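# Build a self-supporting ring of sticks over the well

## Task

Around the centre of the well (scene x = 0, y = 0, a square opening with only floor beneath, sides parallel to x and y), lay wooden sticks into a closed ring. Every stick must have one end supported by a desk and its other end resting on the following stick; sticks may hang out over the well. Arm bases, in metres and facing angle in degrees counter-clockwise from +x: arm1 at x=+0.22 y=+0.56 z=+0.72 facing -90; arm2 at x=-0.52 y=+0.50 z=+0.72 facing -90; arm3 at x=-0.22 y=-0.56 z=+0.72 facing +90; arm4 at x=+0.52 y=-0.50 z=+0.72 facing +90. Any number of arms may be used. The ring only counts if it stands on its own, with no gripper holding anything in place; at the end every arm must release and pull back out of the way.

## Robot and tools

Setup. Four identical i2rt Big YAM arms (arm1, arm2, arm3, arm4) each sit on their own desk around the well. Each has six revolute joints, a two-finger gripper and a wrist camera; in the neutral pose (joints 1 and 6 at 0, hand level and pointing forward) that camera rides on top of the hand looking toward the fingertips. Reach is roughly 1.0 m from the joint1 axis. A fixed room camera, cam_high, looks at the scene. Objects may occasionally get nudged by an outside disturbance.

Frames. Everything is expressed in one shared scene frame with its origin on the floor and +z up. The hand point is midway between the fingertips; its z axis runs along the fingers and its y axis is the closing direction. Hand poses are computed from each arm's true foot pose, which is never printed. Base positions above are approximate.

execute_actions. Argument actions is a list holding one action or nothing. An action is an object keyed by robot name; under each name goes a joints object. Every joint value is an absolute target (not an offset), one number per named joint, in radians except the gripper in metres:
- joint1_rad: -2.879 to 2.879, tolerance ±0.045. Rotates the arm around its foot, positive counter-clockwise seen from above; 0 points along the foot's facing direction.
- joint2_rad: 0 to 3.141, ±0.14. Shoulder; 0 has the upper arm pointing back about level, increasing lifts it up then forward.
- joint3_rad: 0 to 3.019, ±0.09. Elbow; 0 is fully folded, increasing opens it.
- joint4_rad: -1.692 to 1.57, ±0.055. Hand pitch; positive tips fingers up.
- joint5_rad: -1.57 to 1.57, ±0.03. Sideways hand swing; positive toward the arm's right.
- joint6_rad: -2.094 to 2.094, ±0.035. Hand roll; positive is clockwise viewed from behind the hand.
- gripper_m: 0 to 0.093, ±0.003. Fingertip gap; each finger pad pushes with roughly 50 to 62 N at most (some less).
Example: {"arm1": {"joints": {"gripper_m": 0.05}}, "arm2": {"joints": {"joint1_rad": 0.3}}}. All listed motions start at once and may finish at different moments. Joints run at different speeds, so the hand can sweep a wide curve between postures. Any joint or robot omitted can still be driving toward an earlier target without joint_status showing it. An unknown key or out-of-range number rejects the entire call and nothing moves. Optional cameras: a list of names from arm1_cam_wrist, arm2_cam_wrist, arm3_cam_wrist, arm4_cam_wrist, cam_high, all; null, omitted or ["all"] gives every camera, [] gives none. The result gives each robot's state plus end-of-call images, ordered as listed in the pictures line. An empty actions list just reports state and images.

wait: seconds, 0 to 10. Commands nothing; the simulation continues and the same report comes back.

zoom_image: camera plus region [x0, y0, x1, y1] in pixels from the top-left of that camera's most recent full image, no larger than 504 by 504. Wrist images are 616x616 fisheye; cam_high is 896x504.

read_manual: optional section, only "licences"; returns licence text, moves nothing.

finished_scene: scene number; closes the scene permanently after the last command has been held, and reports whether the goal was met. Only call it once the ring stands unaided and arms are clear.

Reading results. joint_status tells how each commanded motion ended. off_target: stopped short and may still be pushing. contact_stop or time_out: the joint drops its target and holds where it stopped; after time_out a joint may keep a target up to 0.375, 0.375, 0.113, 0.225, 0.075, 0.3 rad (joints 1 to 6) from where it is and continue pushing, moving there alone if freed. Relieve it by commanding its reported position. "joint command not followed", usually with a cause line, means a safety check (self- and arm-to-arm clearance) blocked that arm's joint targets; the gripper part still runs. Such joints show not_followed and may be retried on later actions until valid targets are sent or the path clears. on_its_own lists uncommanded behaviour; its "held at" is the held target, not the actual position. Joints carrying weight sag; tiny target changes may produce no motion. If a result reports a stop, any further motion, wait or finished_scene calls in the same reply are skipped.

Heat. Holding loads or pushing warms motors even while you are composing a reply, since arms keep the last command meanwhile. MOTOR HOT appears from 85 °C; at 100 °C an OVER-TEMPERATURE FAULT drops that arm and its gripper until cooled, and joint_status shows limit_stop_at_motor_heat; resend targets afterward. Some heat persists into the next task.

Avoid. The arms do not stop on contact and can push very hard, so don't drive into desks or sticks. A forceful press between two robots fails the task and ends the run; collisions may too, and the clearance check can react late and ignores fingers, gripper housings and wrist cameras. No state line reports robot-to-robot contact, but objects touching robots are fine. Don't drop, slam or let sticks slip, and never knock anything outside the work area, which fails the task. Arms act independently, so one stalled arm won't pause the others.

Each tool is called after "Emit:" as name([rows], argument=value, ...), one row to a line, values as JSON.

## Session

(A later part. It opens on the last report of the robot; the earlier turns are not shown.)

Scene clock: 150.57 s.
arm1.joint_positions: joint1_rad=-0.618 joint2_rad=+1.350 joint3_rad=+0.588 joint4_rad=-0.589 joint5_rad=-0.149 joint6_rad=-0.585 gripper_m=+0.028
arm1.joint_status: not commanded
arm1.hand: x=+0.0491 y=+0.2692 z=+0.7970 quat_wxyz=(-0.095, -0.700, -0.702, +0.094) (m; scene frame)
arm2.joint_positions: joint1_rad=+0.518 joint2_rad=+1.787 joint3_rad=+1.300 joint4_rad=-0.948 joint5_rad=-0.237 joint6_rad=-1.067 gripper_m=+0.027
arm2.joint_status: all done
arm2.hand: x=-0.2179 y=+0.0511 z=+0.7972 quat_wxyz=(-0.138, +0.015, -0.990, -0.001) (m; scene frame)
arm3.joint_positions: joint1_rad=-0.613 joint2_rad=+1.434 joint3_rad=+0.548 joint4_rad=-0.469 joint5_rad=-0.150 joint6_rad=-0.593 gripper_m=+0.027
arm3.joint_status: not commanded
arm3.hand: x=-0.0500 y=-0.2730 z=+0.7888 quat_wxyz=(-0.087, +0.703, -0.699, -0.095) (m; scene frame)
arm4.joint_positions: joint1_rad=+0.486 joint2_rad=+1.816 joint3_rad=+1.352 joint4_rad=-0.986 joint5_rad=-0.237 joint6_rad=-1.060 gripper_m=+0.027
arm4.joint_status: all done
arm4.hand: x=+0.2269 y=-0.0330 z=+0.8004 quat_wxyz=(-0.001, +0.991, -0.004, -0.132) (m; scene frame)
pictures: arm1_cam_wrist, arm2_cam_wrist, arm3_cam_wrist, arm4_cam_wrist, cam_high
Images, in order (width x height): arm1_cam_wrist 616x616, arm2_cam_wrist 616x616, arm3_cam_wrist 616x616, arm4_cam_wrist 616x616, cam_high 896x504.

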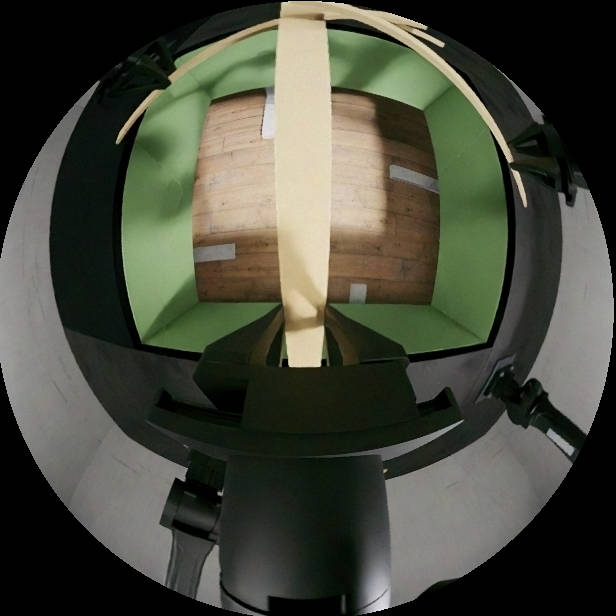

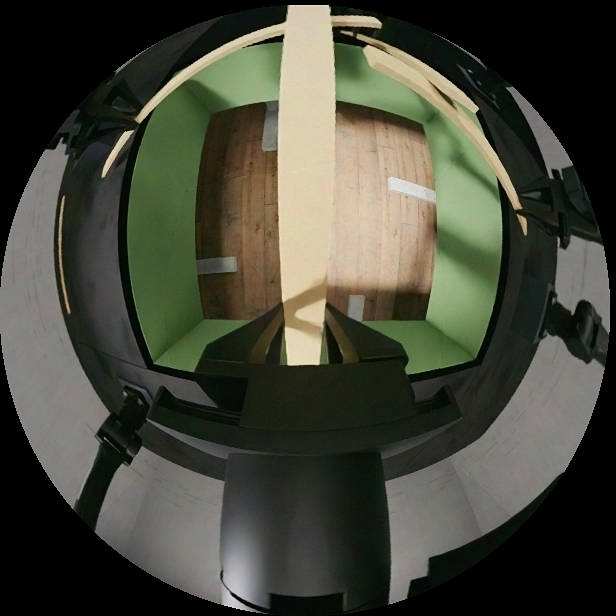

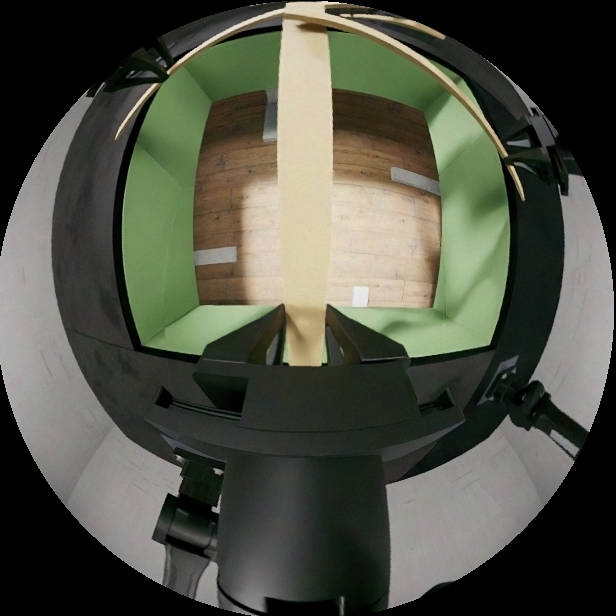

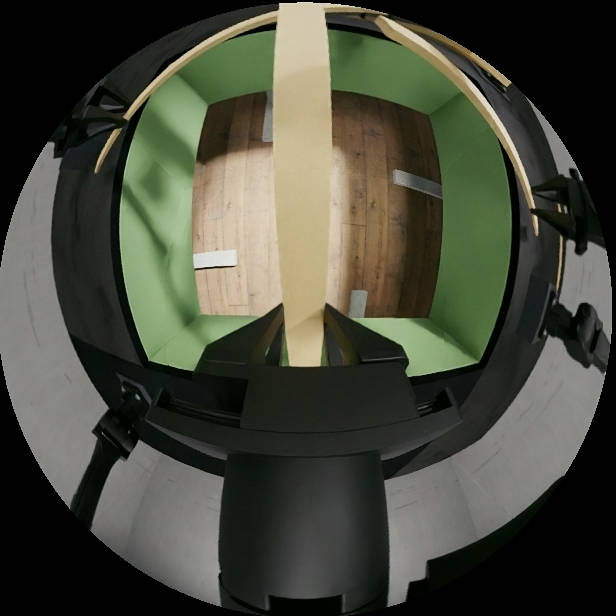

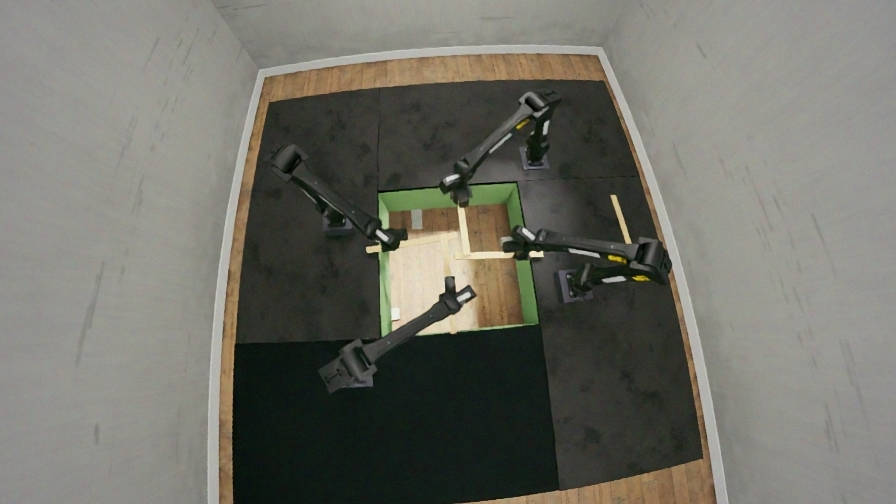

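Emit:
execute_actions([
  {"arm1":{"joints":{"joint1_rad":-0.565,"joint2_rad":1.425,"joint3_rad":0.715,"joint4_rad":-0.57,"joint5_rad":-0.14,"joint6_rad":-0.531}},"arm2":{"joints":{"joint2_rad":1.822,"joint4_rad":-0.92}}},
], cameras=["arm2_cam_wrist","arm4_cam_wrist"])

Scene clock: 161.77 s.
arm1.joint_positions: joint1_rad=-0.570 joint2_rad=+1.429 joint3_rad=+0.673 joint4_rad=-0.582 joint5_rad=-0.141 joint6_rad=-0.542 gripper_m=+0.028
arm1.joint_status: all done
arm1.hand: x=+0.0440 y=+0.2327 z=+0.7991 quat_wxyz=(-0.096, -0.698, -0.703, +0.096) (m; scene frame)
arm2.joint_positions: joint1_rad=+0.518 joint2_rad=+1.794 joint3_rad=+1.300 joint4_rad=-0.934 joint5_rad=-0.237 joint6_rad=-1.067 gripper_m=+0.027
arm2.joint_status: all done
arm2.hand: x=-0.2165 y=+0.0486 z=+0.7943 quat_wxyz=(-0.140, +0.016, -0.990, +0.002) (m; scene frame)
arm3.joint_positions: joint1_rad=-0.613 joint2_rad=+1.434 joint3_rad=+0.548 joint4_rad=-0.469 joint5_rad=-0.150 joint6_rad=-0.593 gripper_m=+0.027
arm3.joint_status: not commanded
arm3.hand: x=-0.0500 y=-0.2730 z=+0.7888 quat_wxyz=(-0.087, +0.703, -0.699, -0.095) (m; scene frame)
arm4.joint_positions: joint1_rad=+0.486 joint2_rad=+1.816 joint3_rad=+1.352 joint4_rad=-0.986 joint5_rad=-0.237 joint6_rad=-1.060 gripper_m=+0.027
arm4.joint_status: not commanded
arm4.hand: x=+0.2269 y=-0.0330 z=+0.8004 quat_wxyz=(-0.001, +0.991, -0.004, -0.132) (m; scene frame)
pictures: arm2_cam_wrist, arm4_cam_wrist
Images, in order (width x height): arm2_cam_wrist 616x616, arm4_cam_wrist 616x616.

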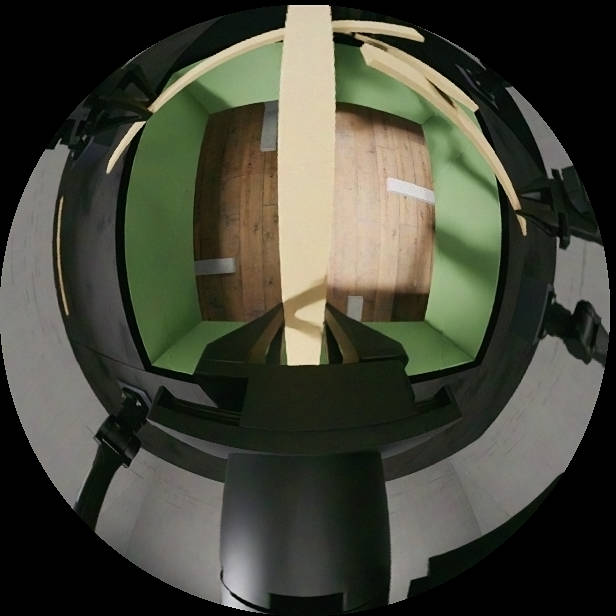

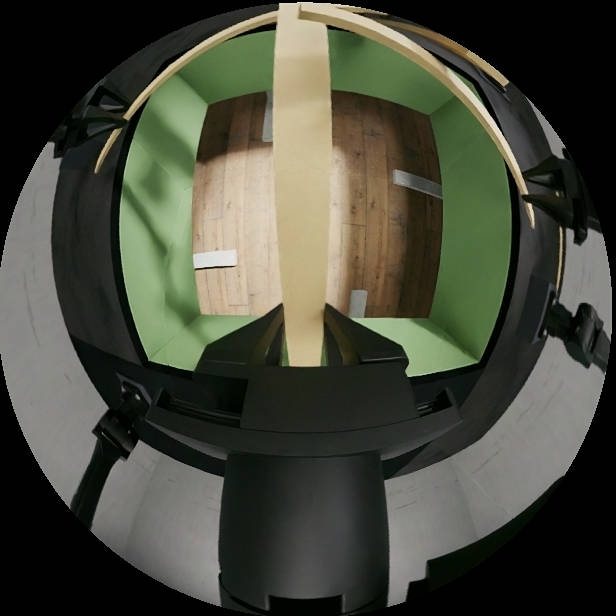

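Emit:
execute_actions([
  {"arm2":{"joints":{"joint2_rad":1.838}},"arm3":{"joints":{"joint1_rad":-0.556,"joint2_rad":1.505,"joint3_rad":0.68,"joint4_rad":-0.455,"joint5_rad":-0.14,"joint6_rad":-0.53}}},
])

Scene clock: 174.70 s.
arm1.joint_positions: joint1_rad=-0.570 joint2_rad=+1.429 joint3_rad=+0.673 joint4_rad=-0.582 joint5_rad=-0.141 joint6_rad=-0.542 gripper_m=+0.028
arm1.joint_status: not commanded
arm1.hand: x=+0.0440 y=+0.2327 z=+0.7991 quat_wxyz=(-0.096, -0.698, -0.703, +0.096) (m; scene frame)
arm2.joint_positions: joint1_rad=+0.518 joint2_rad=+1.813 joint3_rad=+1.300 joint4_rad=-0.934 joint5_rad=-0.237 joint6_rad=-1.067 gripper_m=+0.027
arm2.joint_status: all done
arm2.hand: x=-0.2171 y=+0.0499 z=+0.7843 quat_wxyz=(-0.136, +0.015, -0.991, -0.006) (m; scene frame)
arm3.joint_positions: joint1_rad=-0.561 joint2_rad=+1.506 joint3_rad=+0.651 joint4_rad=-0.464 joint5_rad=-0.141 joint6_rad=-0.546 gripper_m=+0.027
arm3.joint_status: all done
arm3.hand: x=-0.0398 y=-0.2270 z=+0.7957 quat_wxyz=(-0.101, +0.704, -0.696, -0.099) (m; scene frame)
arm4.joint_positions: joint1_rad=+0.486 joint2_rad=+1.816 joint3_rad=+1.352 joint4_rad=-0.986 joint5_rad=-0.237 joint6_rad=-1.061 gripper_m=+0.027
arm4.joint_status: not commanded
arm4.hand: x=+0.2269 y=-0.0330 z=+0.8004 quat_wxyz=(-0.001, +0.991, -0.003, -0.132) (m; scene frame)
pictures: arm1_cam_wrist, arm2_cam_wrist, arm3_cam_wrist, arm4_cam_wrist, cam_high
Images, in order (width x height): arm1_cam_wrist 616x616, arm2_cam_wrist 616x616, arm3_cam_wrist 616x616, arm4_cam_wrist 616x616, cam_high 896x504.

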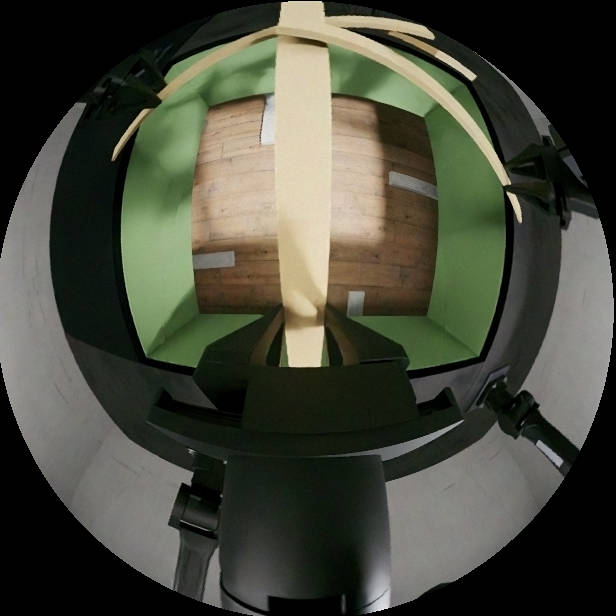

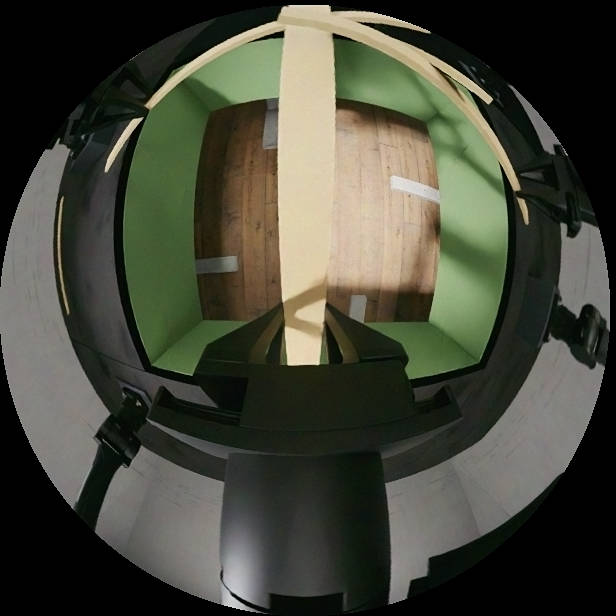

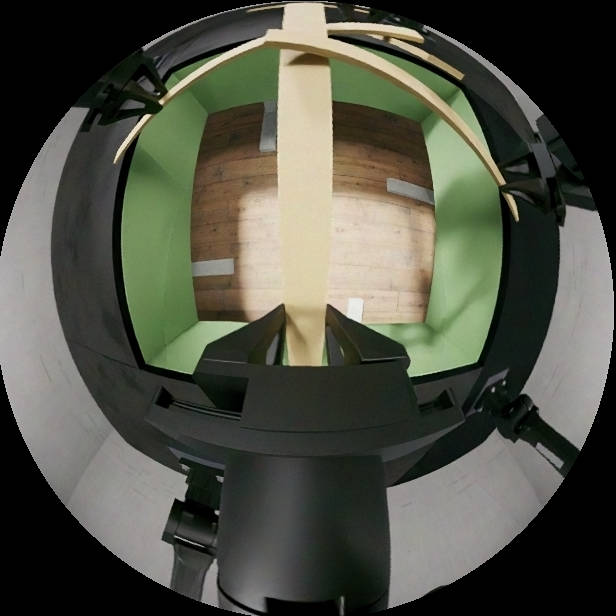

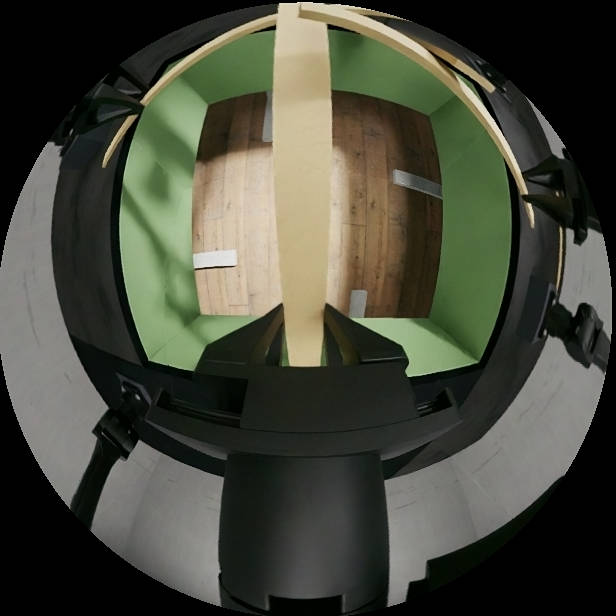

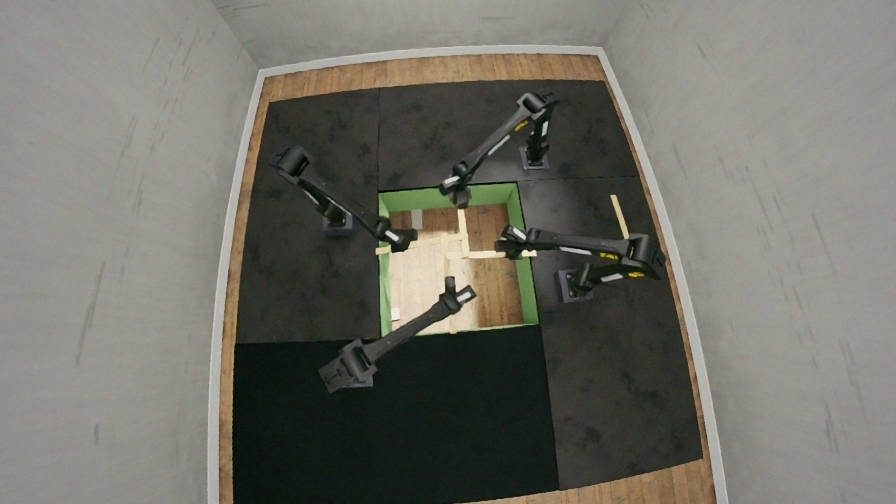

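Emit:
execute_actions([
  {"arm1":{"joints":{"joint1_rad":-0.545,"joint2_rad":1.505,"joint3_rad":0.73,"joint4_rad":-0.557,"joint5_rad":-0.11,"joint6_rad":-0.515}},"arm2":{"joints":{"joint2_rad":1.857,"joint4_rad":-0.91,"joint5_rad":-0.195}},"arm3":{"joints":{"joint1_rad":-0.535,"joint2_rad":1.58,"joint5_rad":-0.11,"joint6_rad":-0.515}},"arm4":{"joints":{"joint1_rad":0.505,"joint2_rad":1.845,"joint4_rad":-0.96,"joint5_rad":-0.195}}},
], cameras=[])

Scene clock: 189.10 s.
arm1.joint_positions: joint1_rad=-0.555 joint2_rad=+1.506 joint3_rad=+0.681 joint4_rad=-0.573 joint5_rad=-0.112 joint6_rad=-0.526 gripper_m=+0.028
arm1.joint_status: all done
arm1.hand: x=+0.0462 y=+0.2352 z=+0.7751 quat_wxyz=(-0.077, -0.703, -0.703, +0.070) (m; scene frame)
arm2.joint_positions: joint1_rad=+0.518 joint2_rad=+1.831 joint3_rad=+1.300 joint4_rad=-0.924 joint5_rad=-0.196 joint6_rad=-1.068 gripper_m=+0.027
arm2.joint_status: all done
arm2.hand: x=-0.2224 y=+0.0455 z=+0.7734 quat_wxyz=(-0.116, +0.014, -0.993, +0.000) (m; scene frame)
arm3.joint_positions: joint1_rad=-0.544 joint2_rad=+1.578 joint3_rad=+0.651 joint4_rad=-0.464 joint5_rad=-0.112 joint6_rad=-0.531 gripper_m=+0.027
arm3.joint_status: all done
arm3.hand: x=-0.0471 y=-0.2361 z=+0.7702 quat_wxyz=(-0.068, +0.705, -0.702, -0.078) (m; scene frame)
arm4.joint_positions: joint1_rad=+0.490 joint2_rad=+1.834 joint3_rad=+1.352 joint4_rad=-0.976 joint5_rad=-0.197 joint6_rad=-1.061 gripper_m=+0.027
arm4.joint_status: all done
arm4.hand: x=+0.2303 y=-0.0297 z=+0.7894 quat_wxyz=(-0.007, +0.994, -0.003, -0.113) (m; scene frame)
pictures: none
No camera images: the call's "cameras" was empty. Leave "cameras" out to get every camera's image.

Emit:
execute_actions([
  {"arm1":{"joints":{"joint2_rad":1.545,"joint3_rad":0.738,"joint5_rad":-0.09}},"arm2":{"joints":{"joint1_rad":0.535,"joint2_rad":1.868,"joint3_rad":1.275,"joint4_rad":-0.90,"joint5_rad":-0.155}},"arm3":{"joints":{"joint2_rad":1.618,"joint4_rad":-0.445,"joint5_rad":-0.09}},"arm4":{"joints":{"joint1_rad":0.51,"joint2_rad":1.858,"joint3_rad":1.327,"joint4_rad":-0.952,"joint5_rad":-0.155}}},
])

Scene clock: 203.27 s.
arm1.joint_positions: joint1_rad=-0.555 joint2_rad=+1.539 joint3_rad=+0.689 joint4_rad=-0.573 joint5_rad=-0.092 joint6_rad=-0.526 gripper_m=+0.028
arm1.joint_status: all done
arm1.hand: x=+0.0437 y=+0.2376 z=+0.7656 quat_wxyz=(-0.064, -0.705, -0.703, +0.060) (m; scene frame)
arm2.joint_positions: joint1_rad=+0.524 joint2_rad=+1.842 joint3_rad=+1.283 joint4_rad=-0.912 joint5_rad=-0.157 joint6_rad=-1.068 gripper_m=+0.027
arm2.joint_status: all done
arm2.hand: x=-0.2283 y=+0.0488 z=+0.7611 quat_wxyz=(-0.095, +0.015, -0.995, +0.002) (m; scene frame)
arm3.joint_positions: joint1_rad=-0.544 joint2_rad=+1.607 joint3_rad=+0.651 joint4_rad=-0.457 joint5_rad=-0.093 joint6_rad=-0.530 gripper_m=+0.027
arm3.joint_status: all done
arm3.hand: x=-0.0461 y=-0.2407 z=+0.7601 quat_wxyz=(-0.060, +0.705, -0.704, -0.066) (m; scene frame)
arm4.joint_positions: joint1_rad=+0.495 joint2_rad=+1.845 joint3_rad=+1.337 joint4_rad=-0.967 joint5_rad=-0.157 joint6_rad=-1.061 gripper_m=+0.027
arm4.joint_status: all done
arm4.hand: x=+0.2360 y=-0.0325 z=+0.7769 quat_wxyz=(-0.009, +0.996, -0.002, -0.092) (m; scene frame)
pictures: arm1_cam_wrist, arm2_cam_wrist, arm3_cam_wrist, arm4_cam_wrist, cam_high
Images, in order (width x height): arm1_cam_wrist 616x616, arm2_cam_wrist 616x616, arm3_cam_wrist 616x616, arm4_cam_wrist 616x616, cam_high 896x504.

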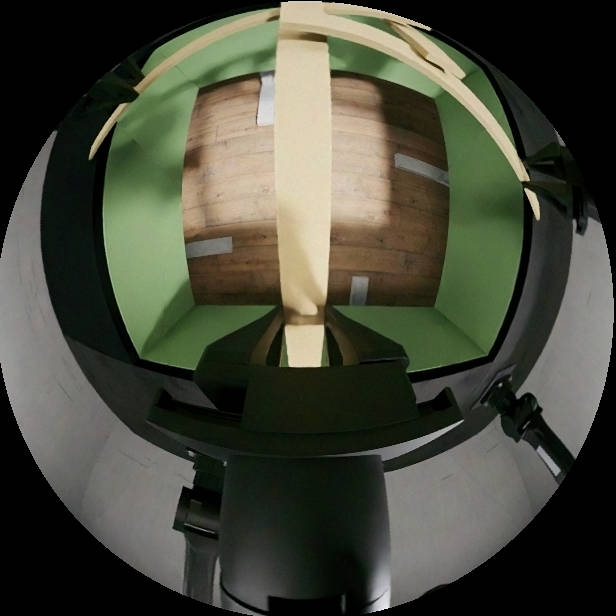

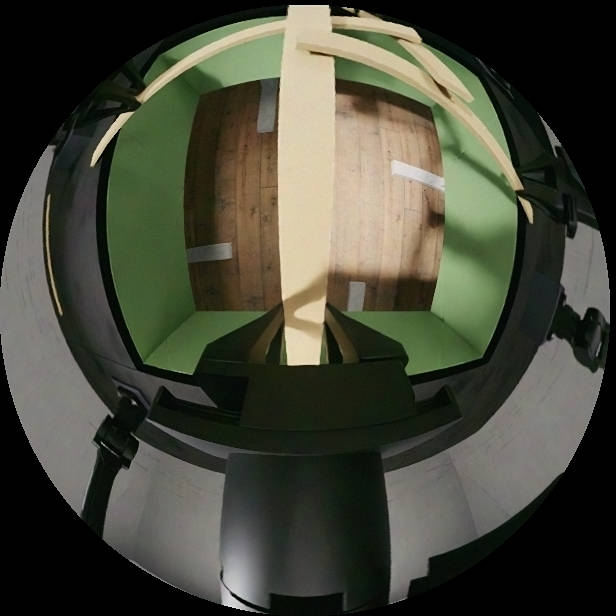

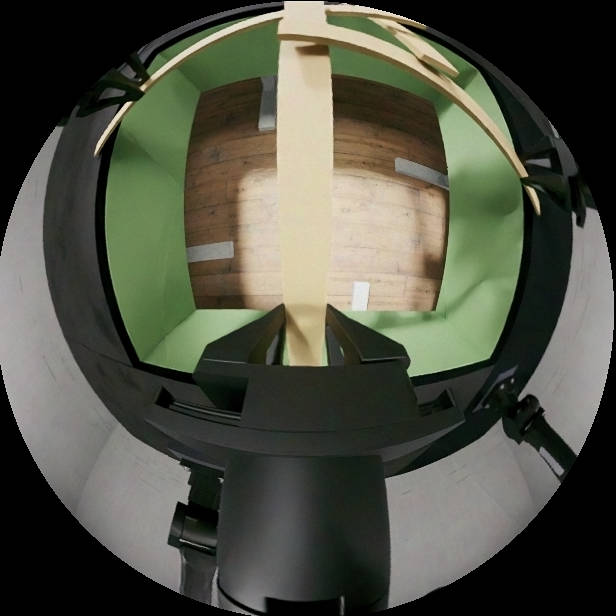

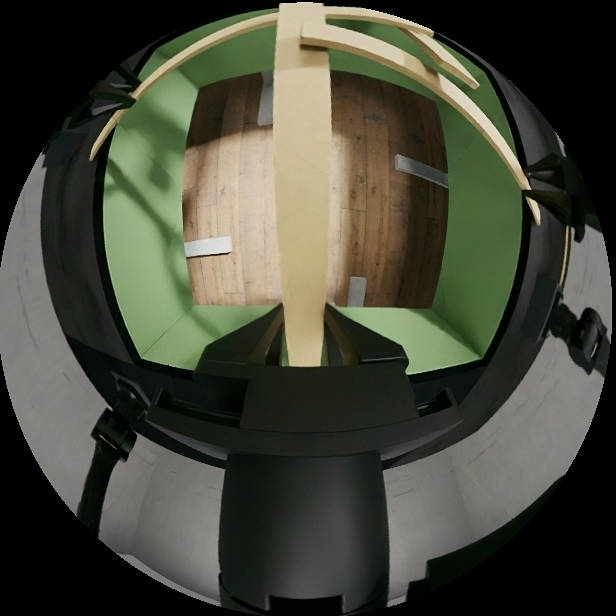

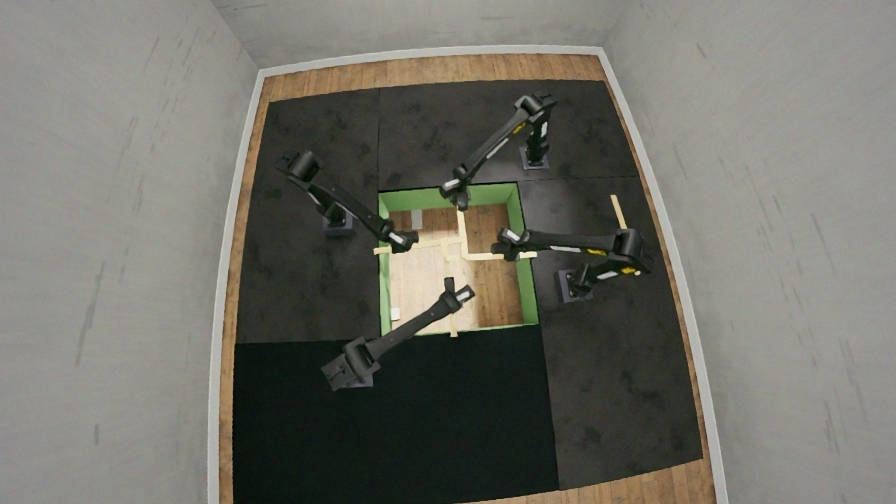

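Emit:
execute_actions([
  {"arm1":{"joints":{"joint1_rad":-0.53,"joint2_rad":1.60,"joint3_rad":0.762,"joint5_rad":-0.064,"joint6_rad":-0.502}},"arm2":{"joints":{"joint2_rad":1.898,"joint5_rad":-0.113}},"arm3":{"joints":{"joint1_rad":-0.523,"joint2_rad":1.663,"joint3_rad":0.705,"joint4_rad":-0.482,"joint5_rad":-0.064,"joint6_rad":-0.505}},"arm4":{"joints":{"joint2_rad":1.89,"joint5_rad":-0.113}}},
])

Emit:
zoom_image(camera="cam_high", region=[360, 165, 560, 355])

Scene clock: 231.90 s.
arm1.joint_positions: joint1_rad=-0.540 joint2_rad=+1.599 joint3_rad=+0.718 joint4_rad=-0.571 joint5_rad=-0.065 joint6_rad=-0.514 gripper_m=+0.028
arm1.joint_status: all done
arm1.hand: x=+0.0411 y=+0.2314 z=+0.7528 quat_wxyz=(-0.048, -0.706, -0.704, +0.049) (m; scene frame)
arm2.joint_positions: joint1_rad=+0.524 joint2_rad=+1.874 joint3_rad=+1.283 joint4_rad=-0.912 joint5_rad=-0.114 joint6_rad=-1.069 gripper_m=+0.027
arm2.joint_status: all done
arm2.hand: x=-0.2363 y=+0.0482 z=+0.7432 quat_wxyz=(-0.069, +0.013, -0.998, -0.001) (m; scene frame)
arm3.joint_positions: joint1_rad=-0.533 joint2_rad=+1.656 joint3_rad=+0.670 joint4_rad=-0.475 joint5_rad=-0.066 joint6_rad=-0.520 gripper_m=+0.027
arm3.joint_status: all done
arm3.hand: x=-0.0469 y=-0.2435 z=+0.7473 quat_wxyz=(-0.040, +0.705, -0.706, -0.047) (m; scene frame)
arm4.joint_positions: joint1_rad=+0.496 joint2_rad=+1.878 joint3_rad=+1.337 joint4_rad=-0.967 joint5_rad=-0.115 joint6_rad=-1.062 gripper_m=+0.027
arm4.joint_status: all done
arm4.hand: x=+0.2435 y=-0.0316 z=+0.7589 quat_wxyz=(-0.005, +0.998, -0.003, -0.065) (m; scene frame)
pictures: arm1_cam_wrist, arm2_cam_wrist, arm3_cam_wrist, arm4_cam_wrist, cam_high
Images, in order (width x height): arm1_cam_wrist 616x616, arm2_cam_wrist 616x616, arm3_cam_wrist 616x616, arm4_cam_wrist 616x616, cam_high 896x504.

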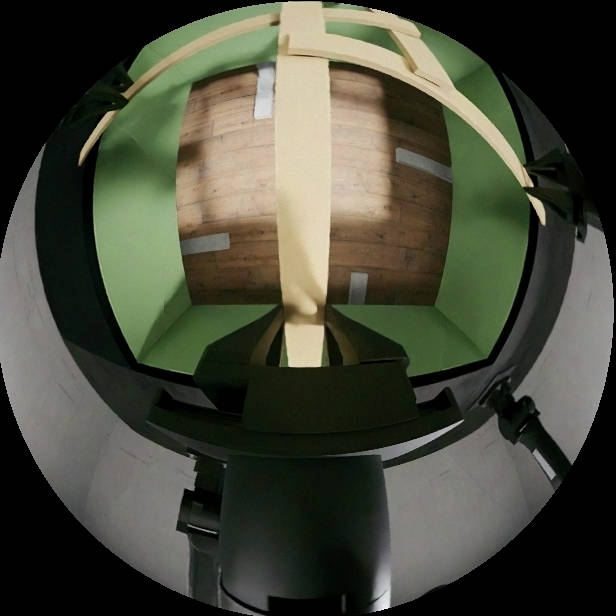

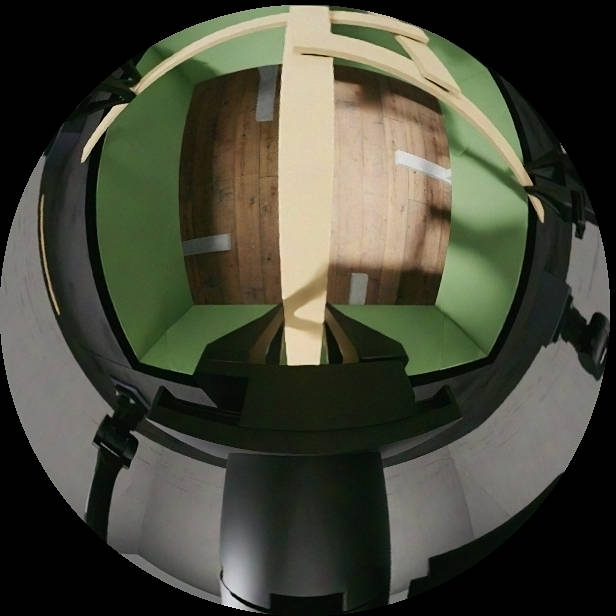

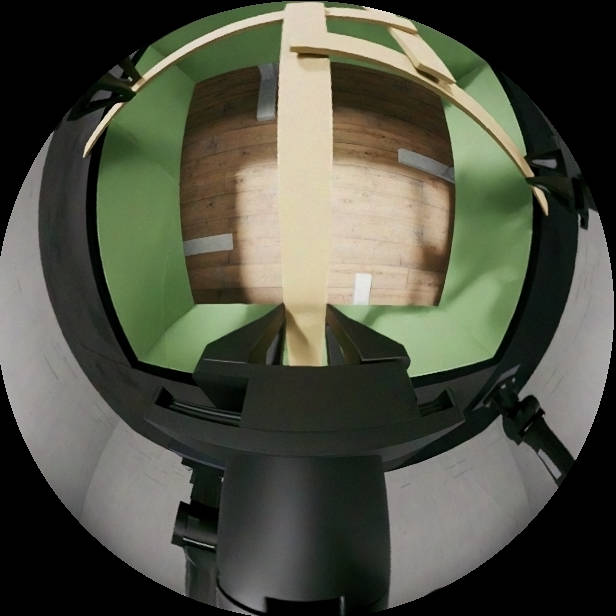

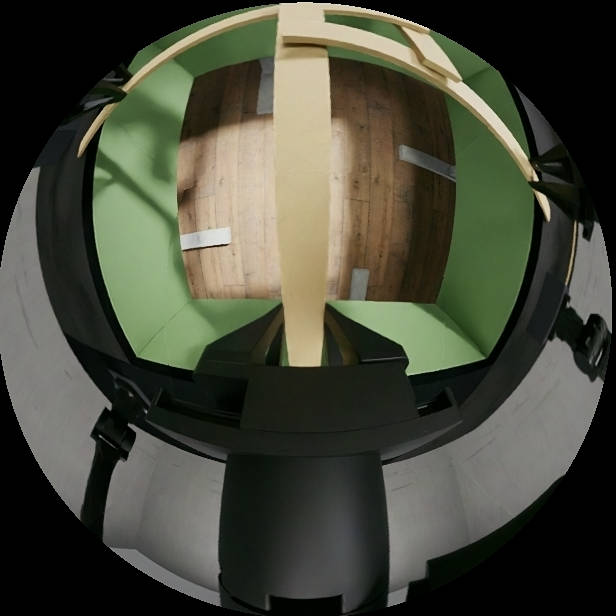

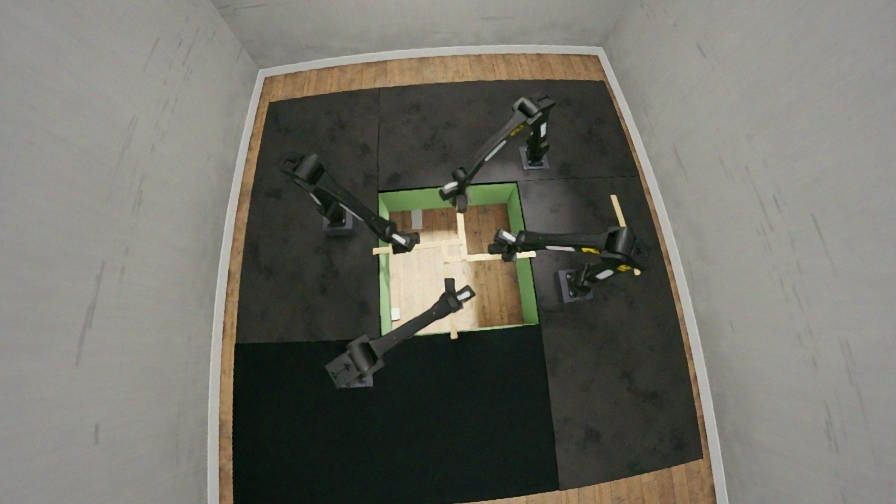

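Region (360, 165, 560, 355) of cam_high's 896x504 image, scaled by 2.520, with more detail than that image has; it fills the top 479 rows of this view, and the rest is white.

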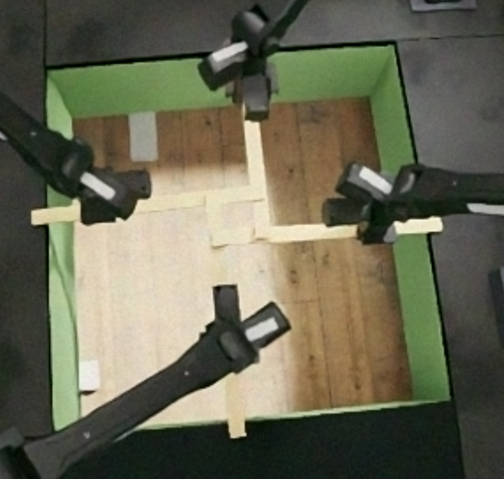

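Good. Release.

Emit:
execute_actions([
  {"arm1":{"joints":{"gripper_m":0.06}},"arm2":{"joints":{"gripper_m":0.06}},"arm3":{"joints":{"gripper_m":0.06}},"arm4":{"joints":{"gripper_m":0.06}}},
], cameras=["cam_high"])

Emit:
execute_actions([
  {"arm1":{"joints":{"joint2_rad":0.9,"joint4_rad":-1.0}},"arm2":{"joints":{"joint2_rad":1.1,"joint4_rad":-1.3}},"arm3":{"joints":{"joint2_rad":0.9,"joint4_rad":-0.9}},"arm4":{"joints":{"joint2_rad":1.1,"joint4_rad":-1.3}}},
], cameras=["cam_high"])

Emit:
zoom_image(camera="cam_high", region=[360, 165, 560, 355])

Scene clock: 242.10 s.
arm1.joint_positions: joint1_rad=-0.540 joint2_rad=+1.599 joint3_rad=+0.718 joint4_rad=-0.571 joint5_rad=-0.065 joint6_rad=-0.513 gripper_m=+0.060
arm1.joint_status: all done
arm1.hand: x=+0.0411 y=+0.2314 z=+0.7528 quat_wxyz=(-0.048, -0.707, -0.704, +0.049) (m; scene frame)
arm2.joint_positions: joint1_rad=+0.524 joint2_rad=+1.874 joint3_rad=+1.283 joint4_rad=-0.912 joint5_rad=-0.114 joint6_rad=-1.069 gripper_m=+0.060
arm2.joint_status: all done
arm2.hand: x=-0.2363 y=+0.0482 z=+0.7432 quat_wxyz=(-0.069, +0.013, -0.998, -0.001) (m; scene frame)
arm3.joint_positions: joint1_rad=-0.533 joint2_rad=+1.656 joint3_rad=+0.670 joint4_rad=-0.475 joint5_rad=-0.066 joint6_rad=-0.519 gripper_m=+0.060
arm3.joint_status: all done
arm3.hand: x=-0.0469 y=-0.2435 z=+0.7473 quat_wxyz=(-0.040, +0.705, -0.706, -0.047) (m; scene frame)
arm4.joint_positions: joint1_rad=+0.496 joint2_rad=+1.878 joint3_rad=+1.337 joint4_rad=-0.967 joint5_rad=-0.115 joint6_rad=-1.062 gripper_m=+0.060
arm4.joint_status: all done
arm4.hand: x=+0.2435 y=-0.0316 z=+0.7589 quat_wxyz=(-0.005, +0.998, -0.003, -0.065) (m; scene frame)
pictures: cam_high
Images, in order (width x height): cam_high 896x504.

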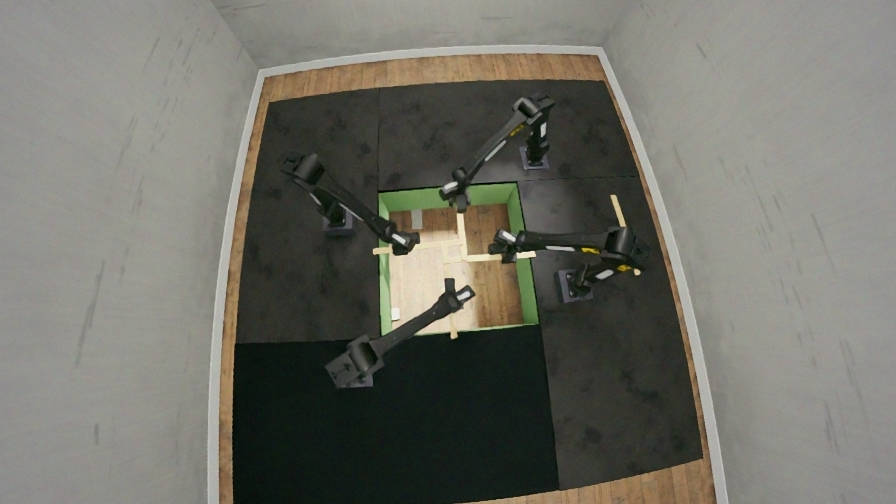

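Scene clock: 243.70 s.
arm1.joint_positions: joint1_rad=-0.540 joint2_rad=+0.897 joint3_rad=+0.718 joint4_rad=-0.988 joint5_rad=-0.065 joint6_rad=-0.513 gripper_m=+0.060
arm1.joint_status: all done
arm1.hand: x=+0.0716 y=+0.2852 z=+0.9590 quat_wxyz=(-0.085, -0.690, -0.694, +0.185) (m; scene frame)
arm2.joint_positions: joint1_rad=+0.524 joint2_rad=+1.085 joint3_rad=+1.273 joint4_rad=-1.290 joint5_rad=-0.114 joint6_rad=-1.069 gripper_m=+0.060
arm2.joint_status: all done
arm2.hand: x=-0.3095 y=+0.1699 z=+1.0792 quat_wxyz=(-0.165, +0.024, -0.971, +0.172) (m; scene frame)
arm3.joint_positions: joint1_rad=-0.533 joint2_rad=+0.897 joint3_rad=+0.670 joint4_rad=-0.891 joint5_rad=-0.066 joint6_rad=-0.519 gripper_m=+0.060
arm3.joint_status: all done
arm3.hand: x=-0.0656 y=-0.2782 z=+0.9704 quat_wxyz=(-0.204, +0.692, -0.686, -0.091) (m; scene frame)
arm4.joint_positions: joint1_rad=+0.496 joint2_rad=+1.096 joint3_rad=+1.327 joint4_rad=-1.288 joint5_rad=-0.115 joint6_rad=-1.062 gripper_m=+0.060
arm4.joint_status: all done
arm4.hand: x=+0.3114 y=-0.1601 z=+1.1003 quat_wxyz=(-0.200, +0.965, +0.010, -0.171) (m; scene frame)
pictures: cam_high
Images, in order (width x height): cam_high 896x504.

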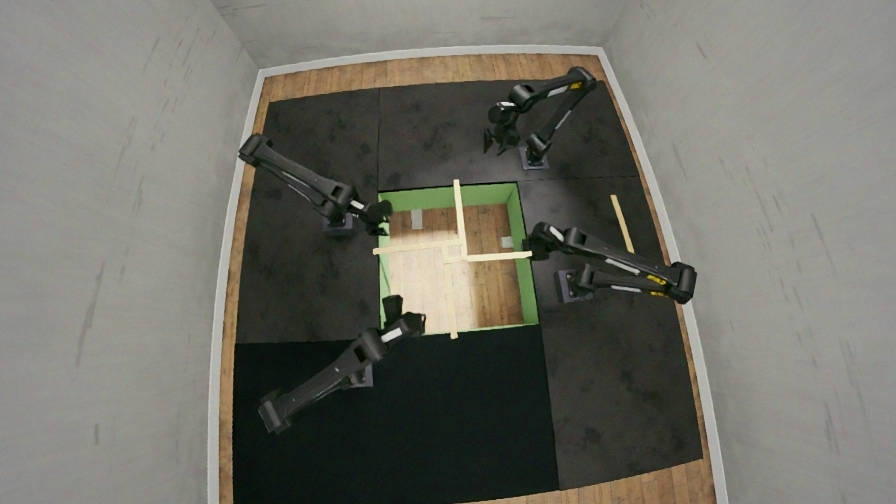

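Region (360, 165, 560, 355) of cam_high's 896x504 image, scaled by 2.520, with more detail than that image has; it fills the top 479 rows of this view, and the rest is white.

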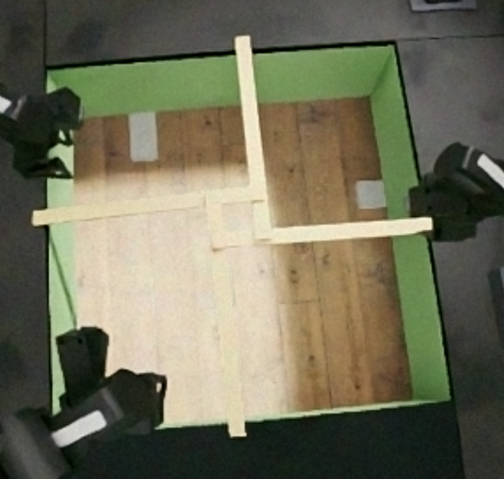

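Emit:
finished_scene(scene=2)

The scene is finished: the task was done.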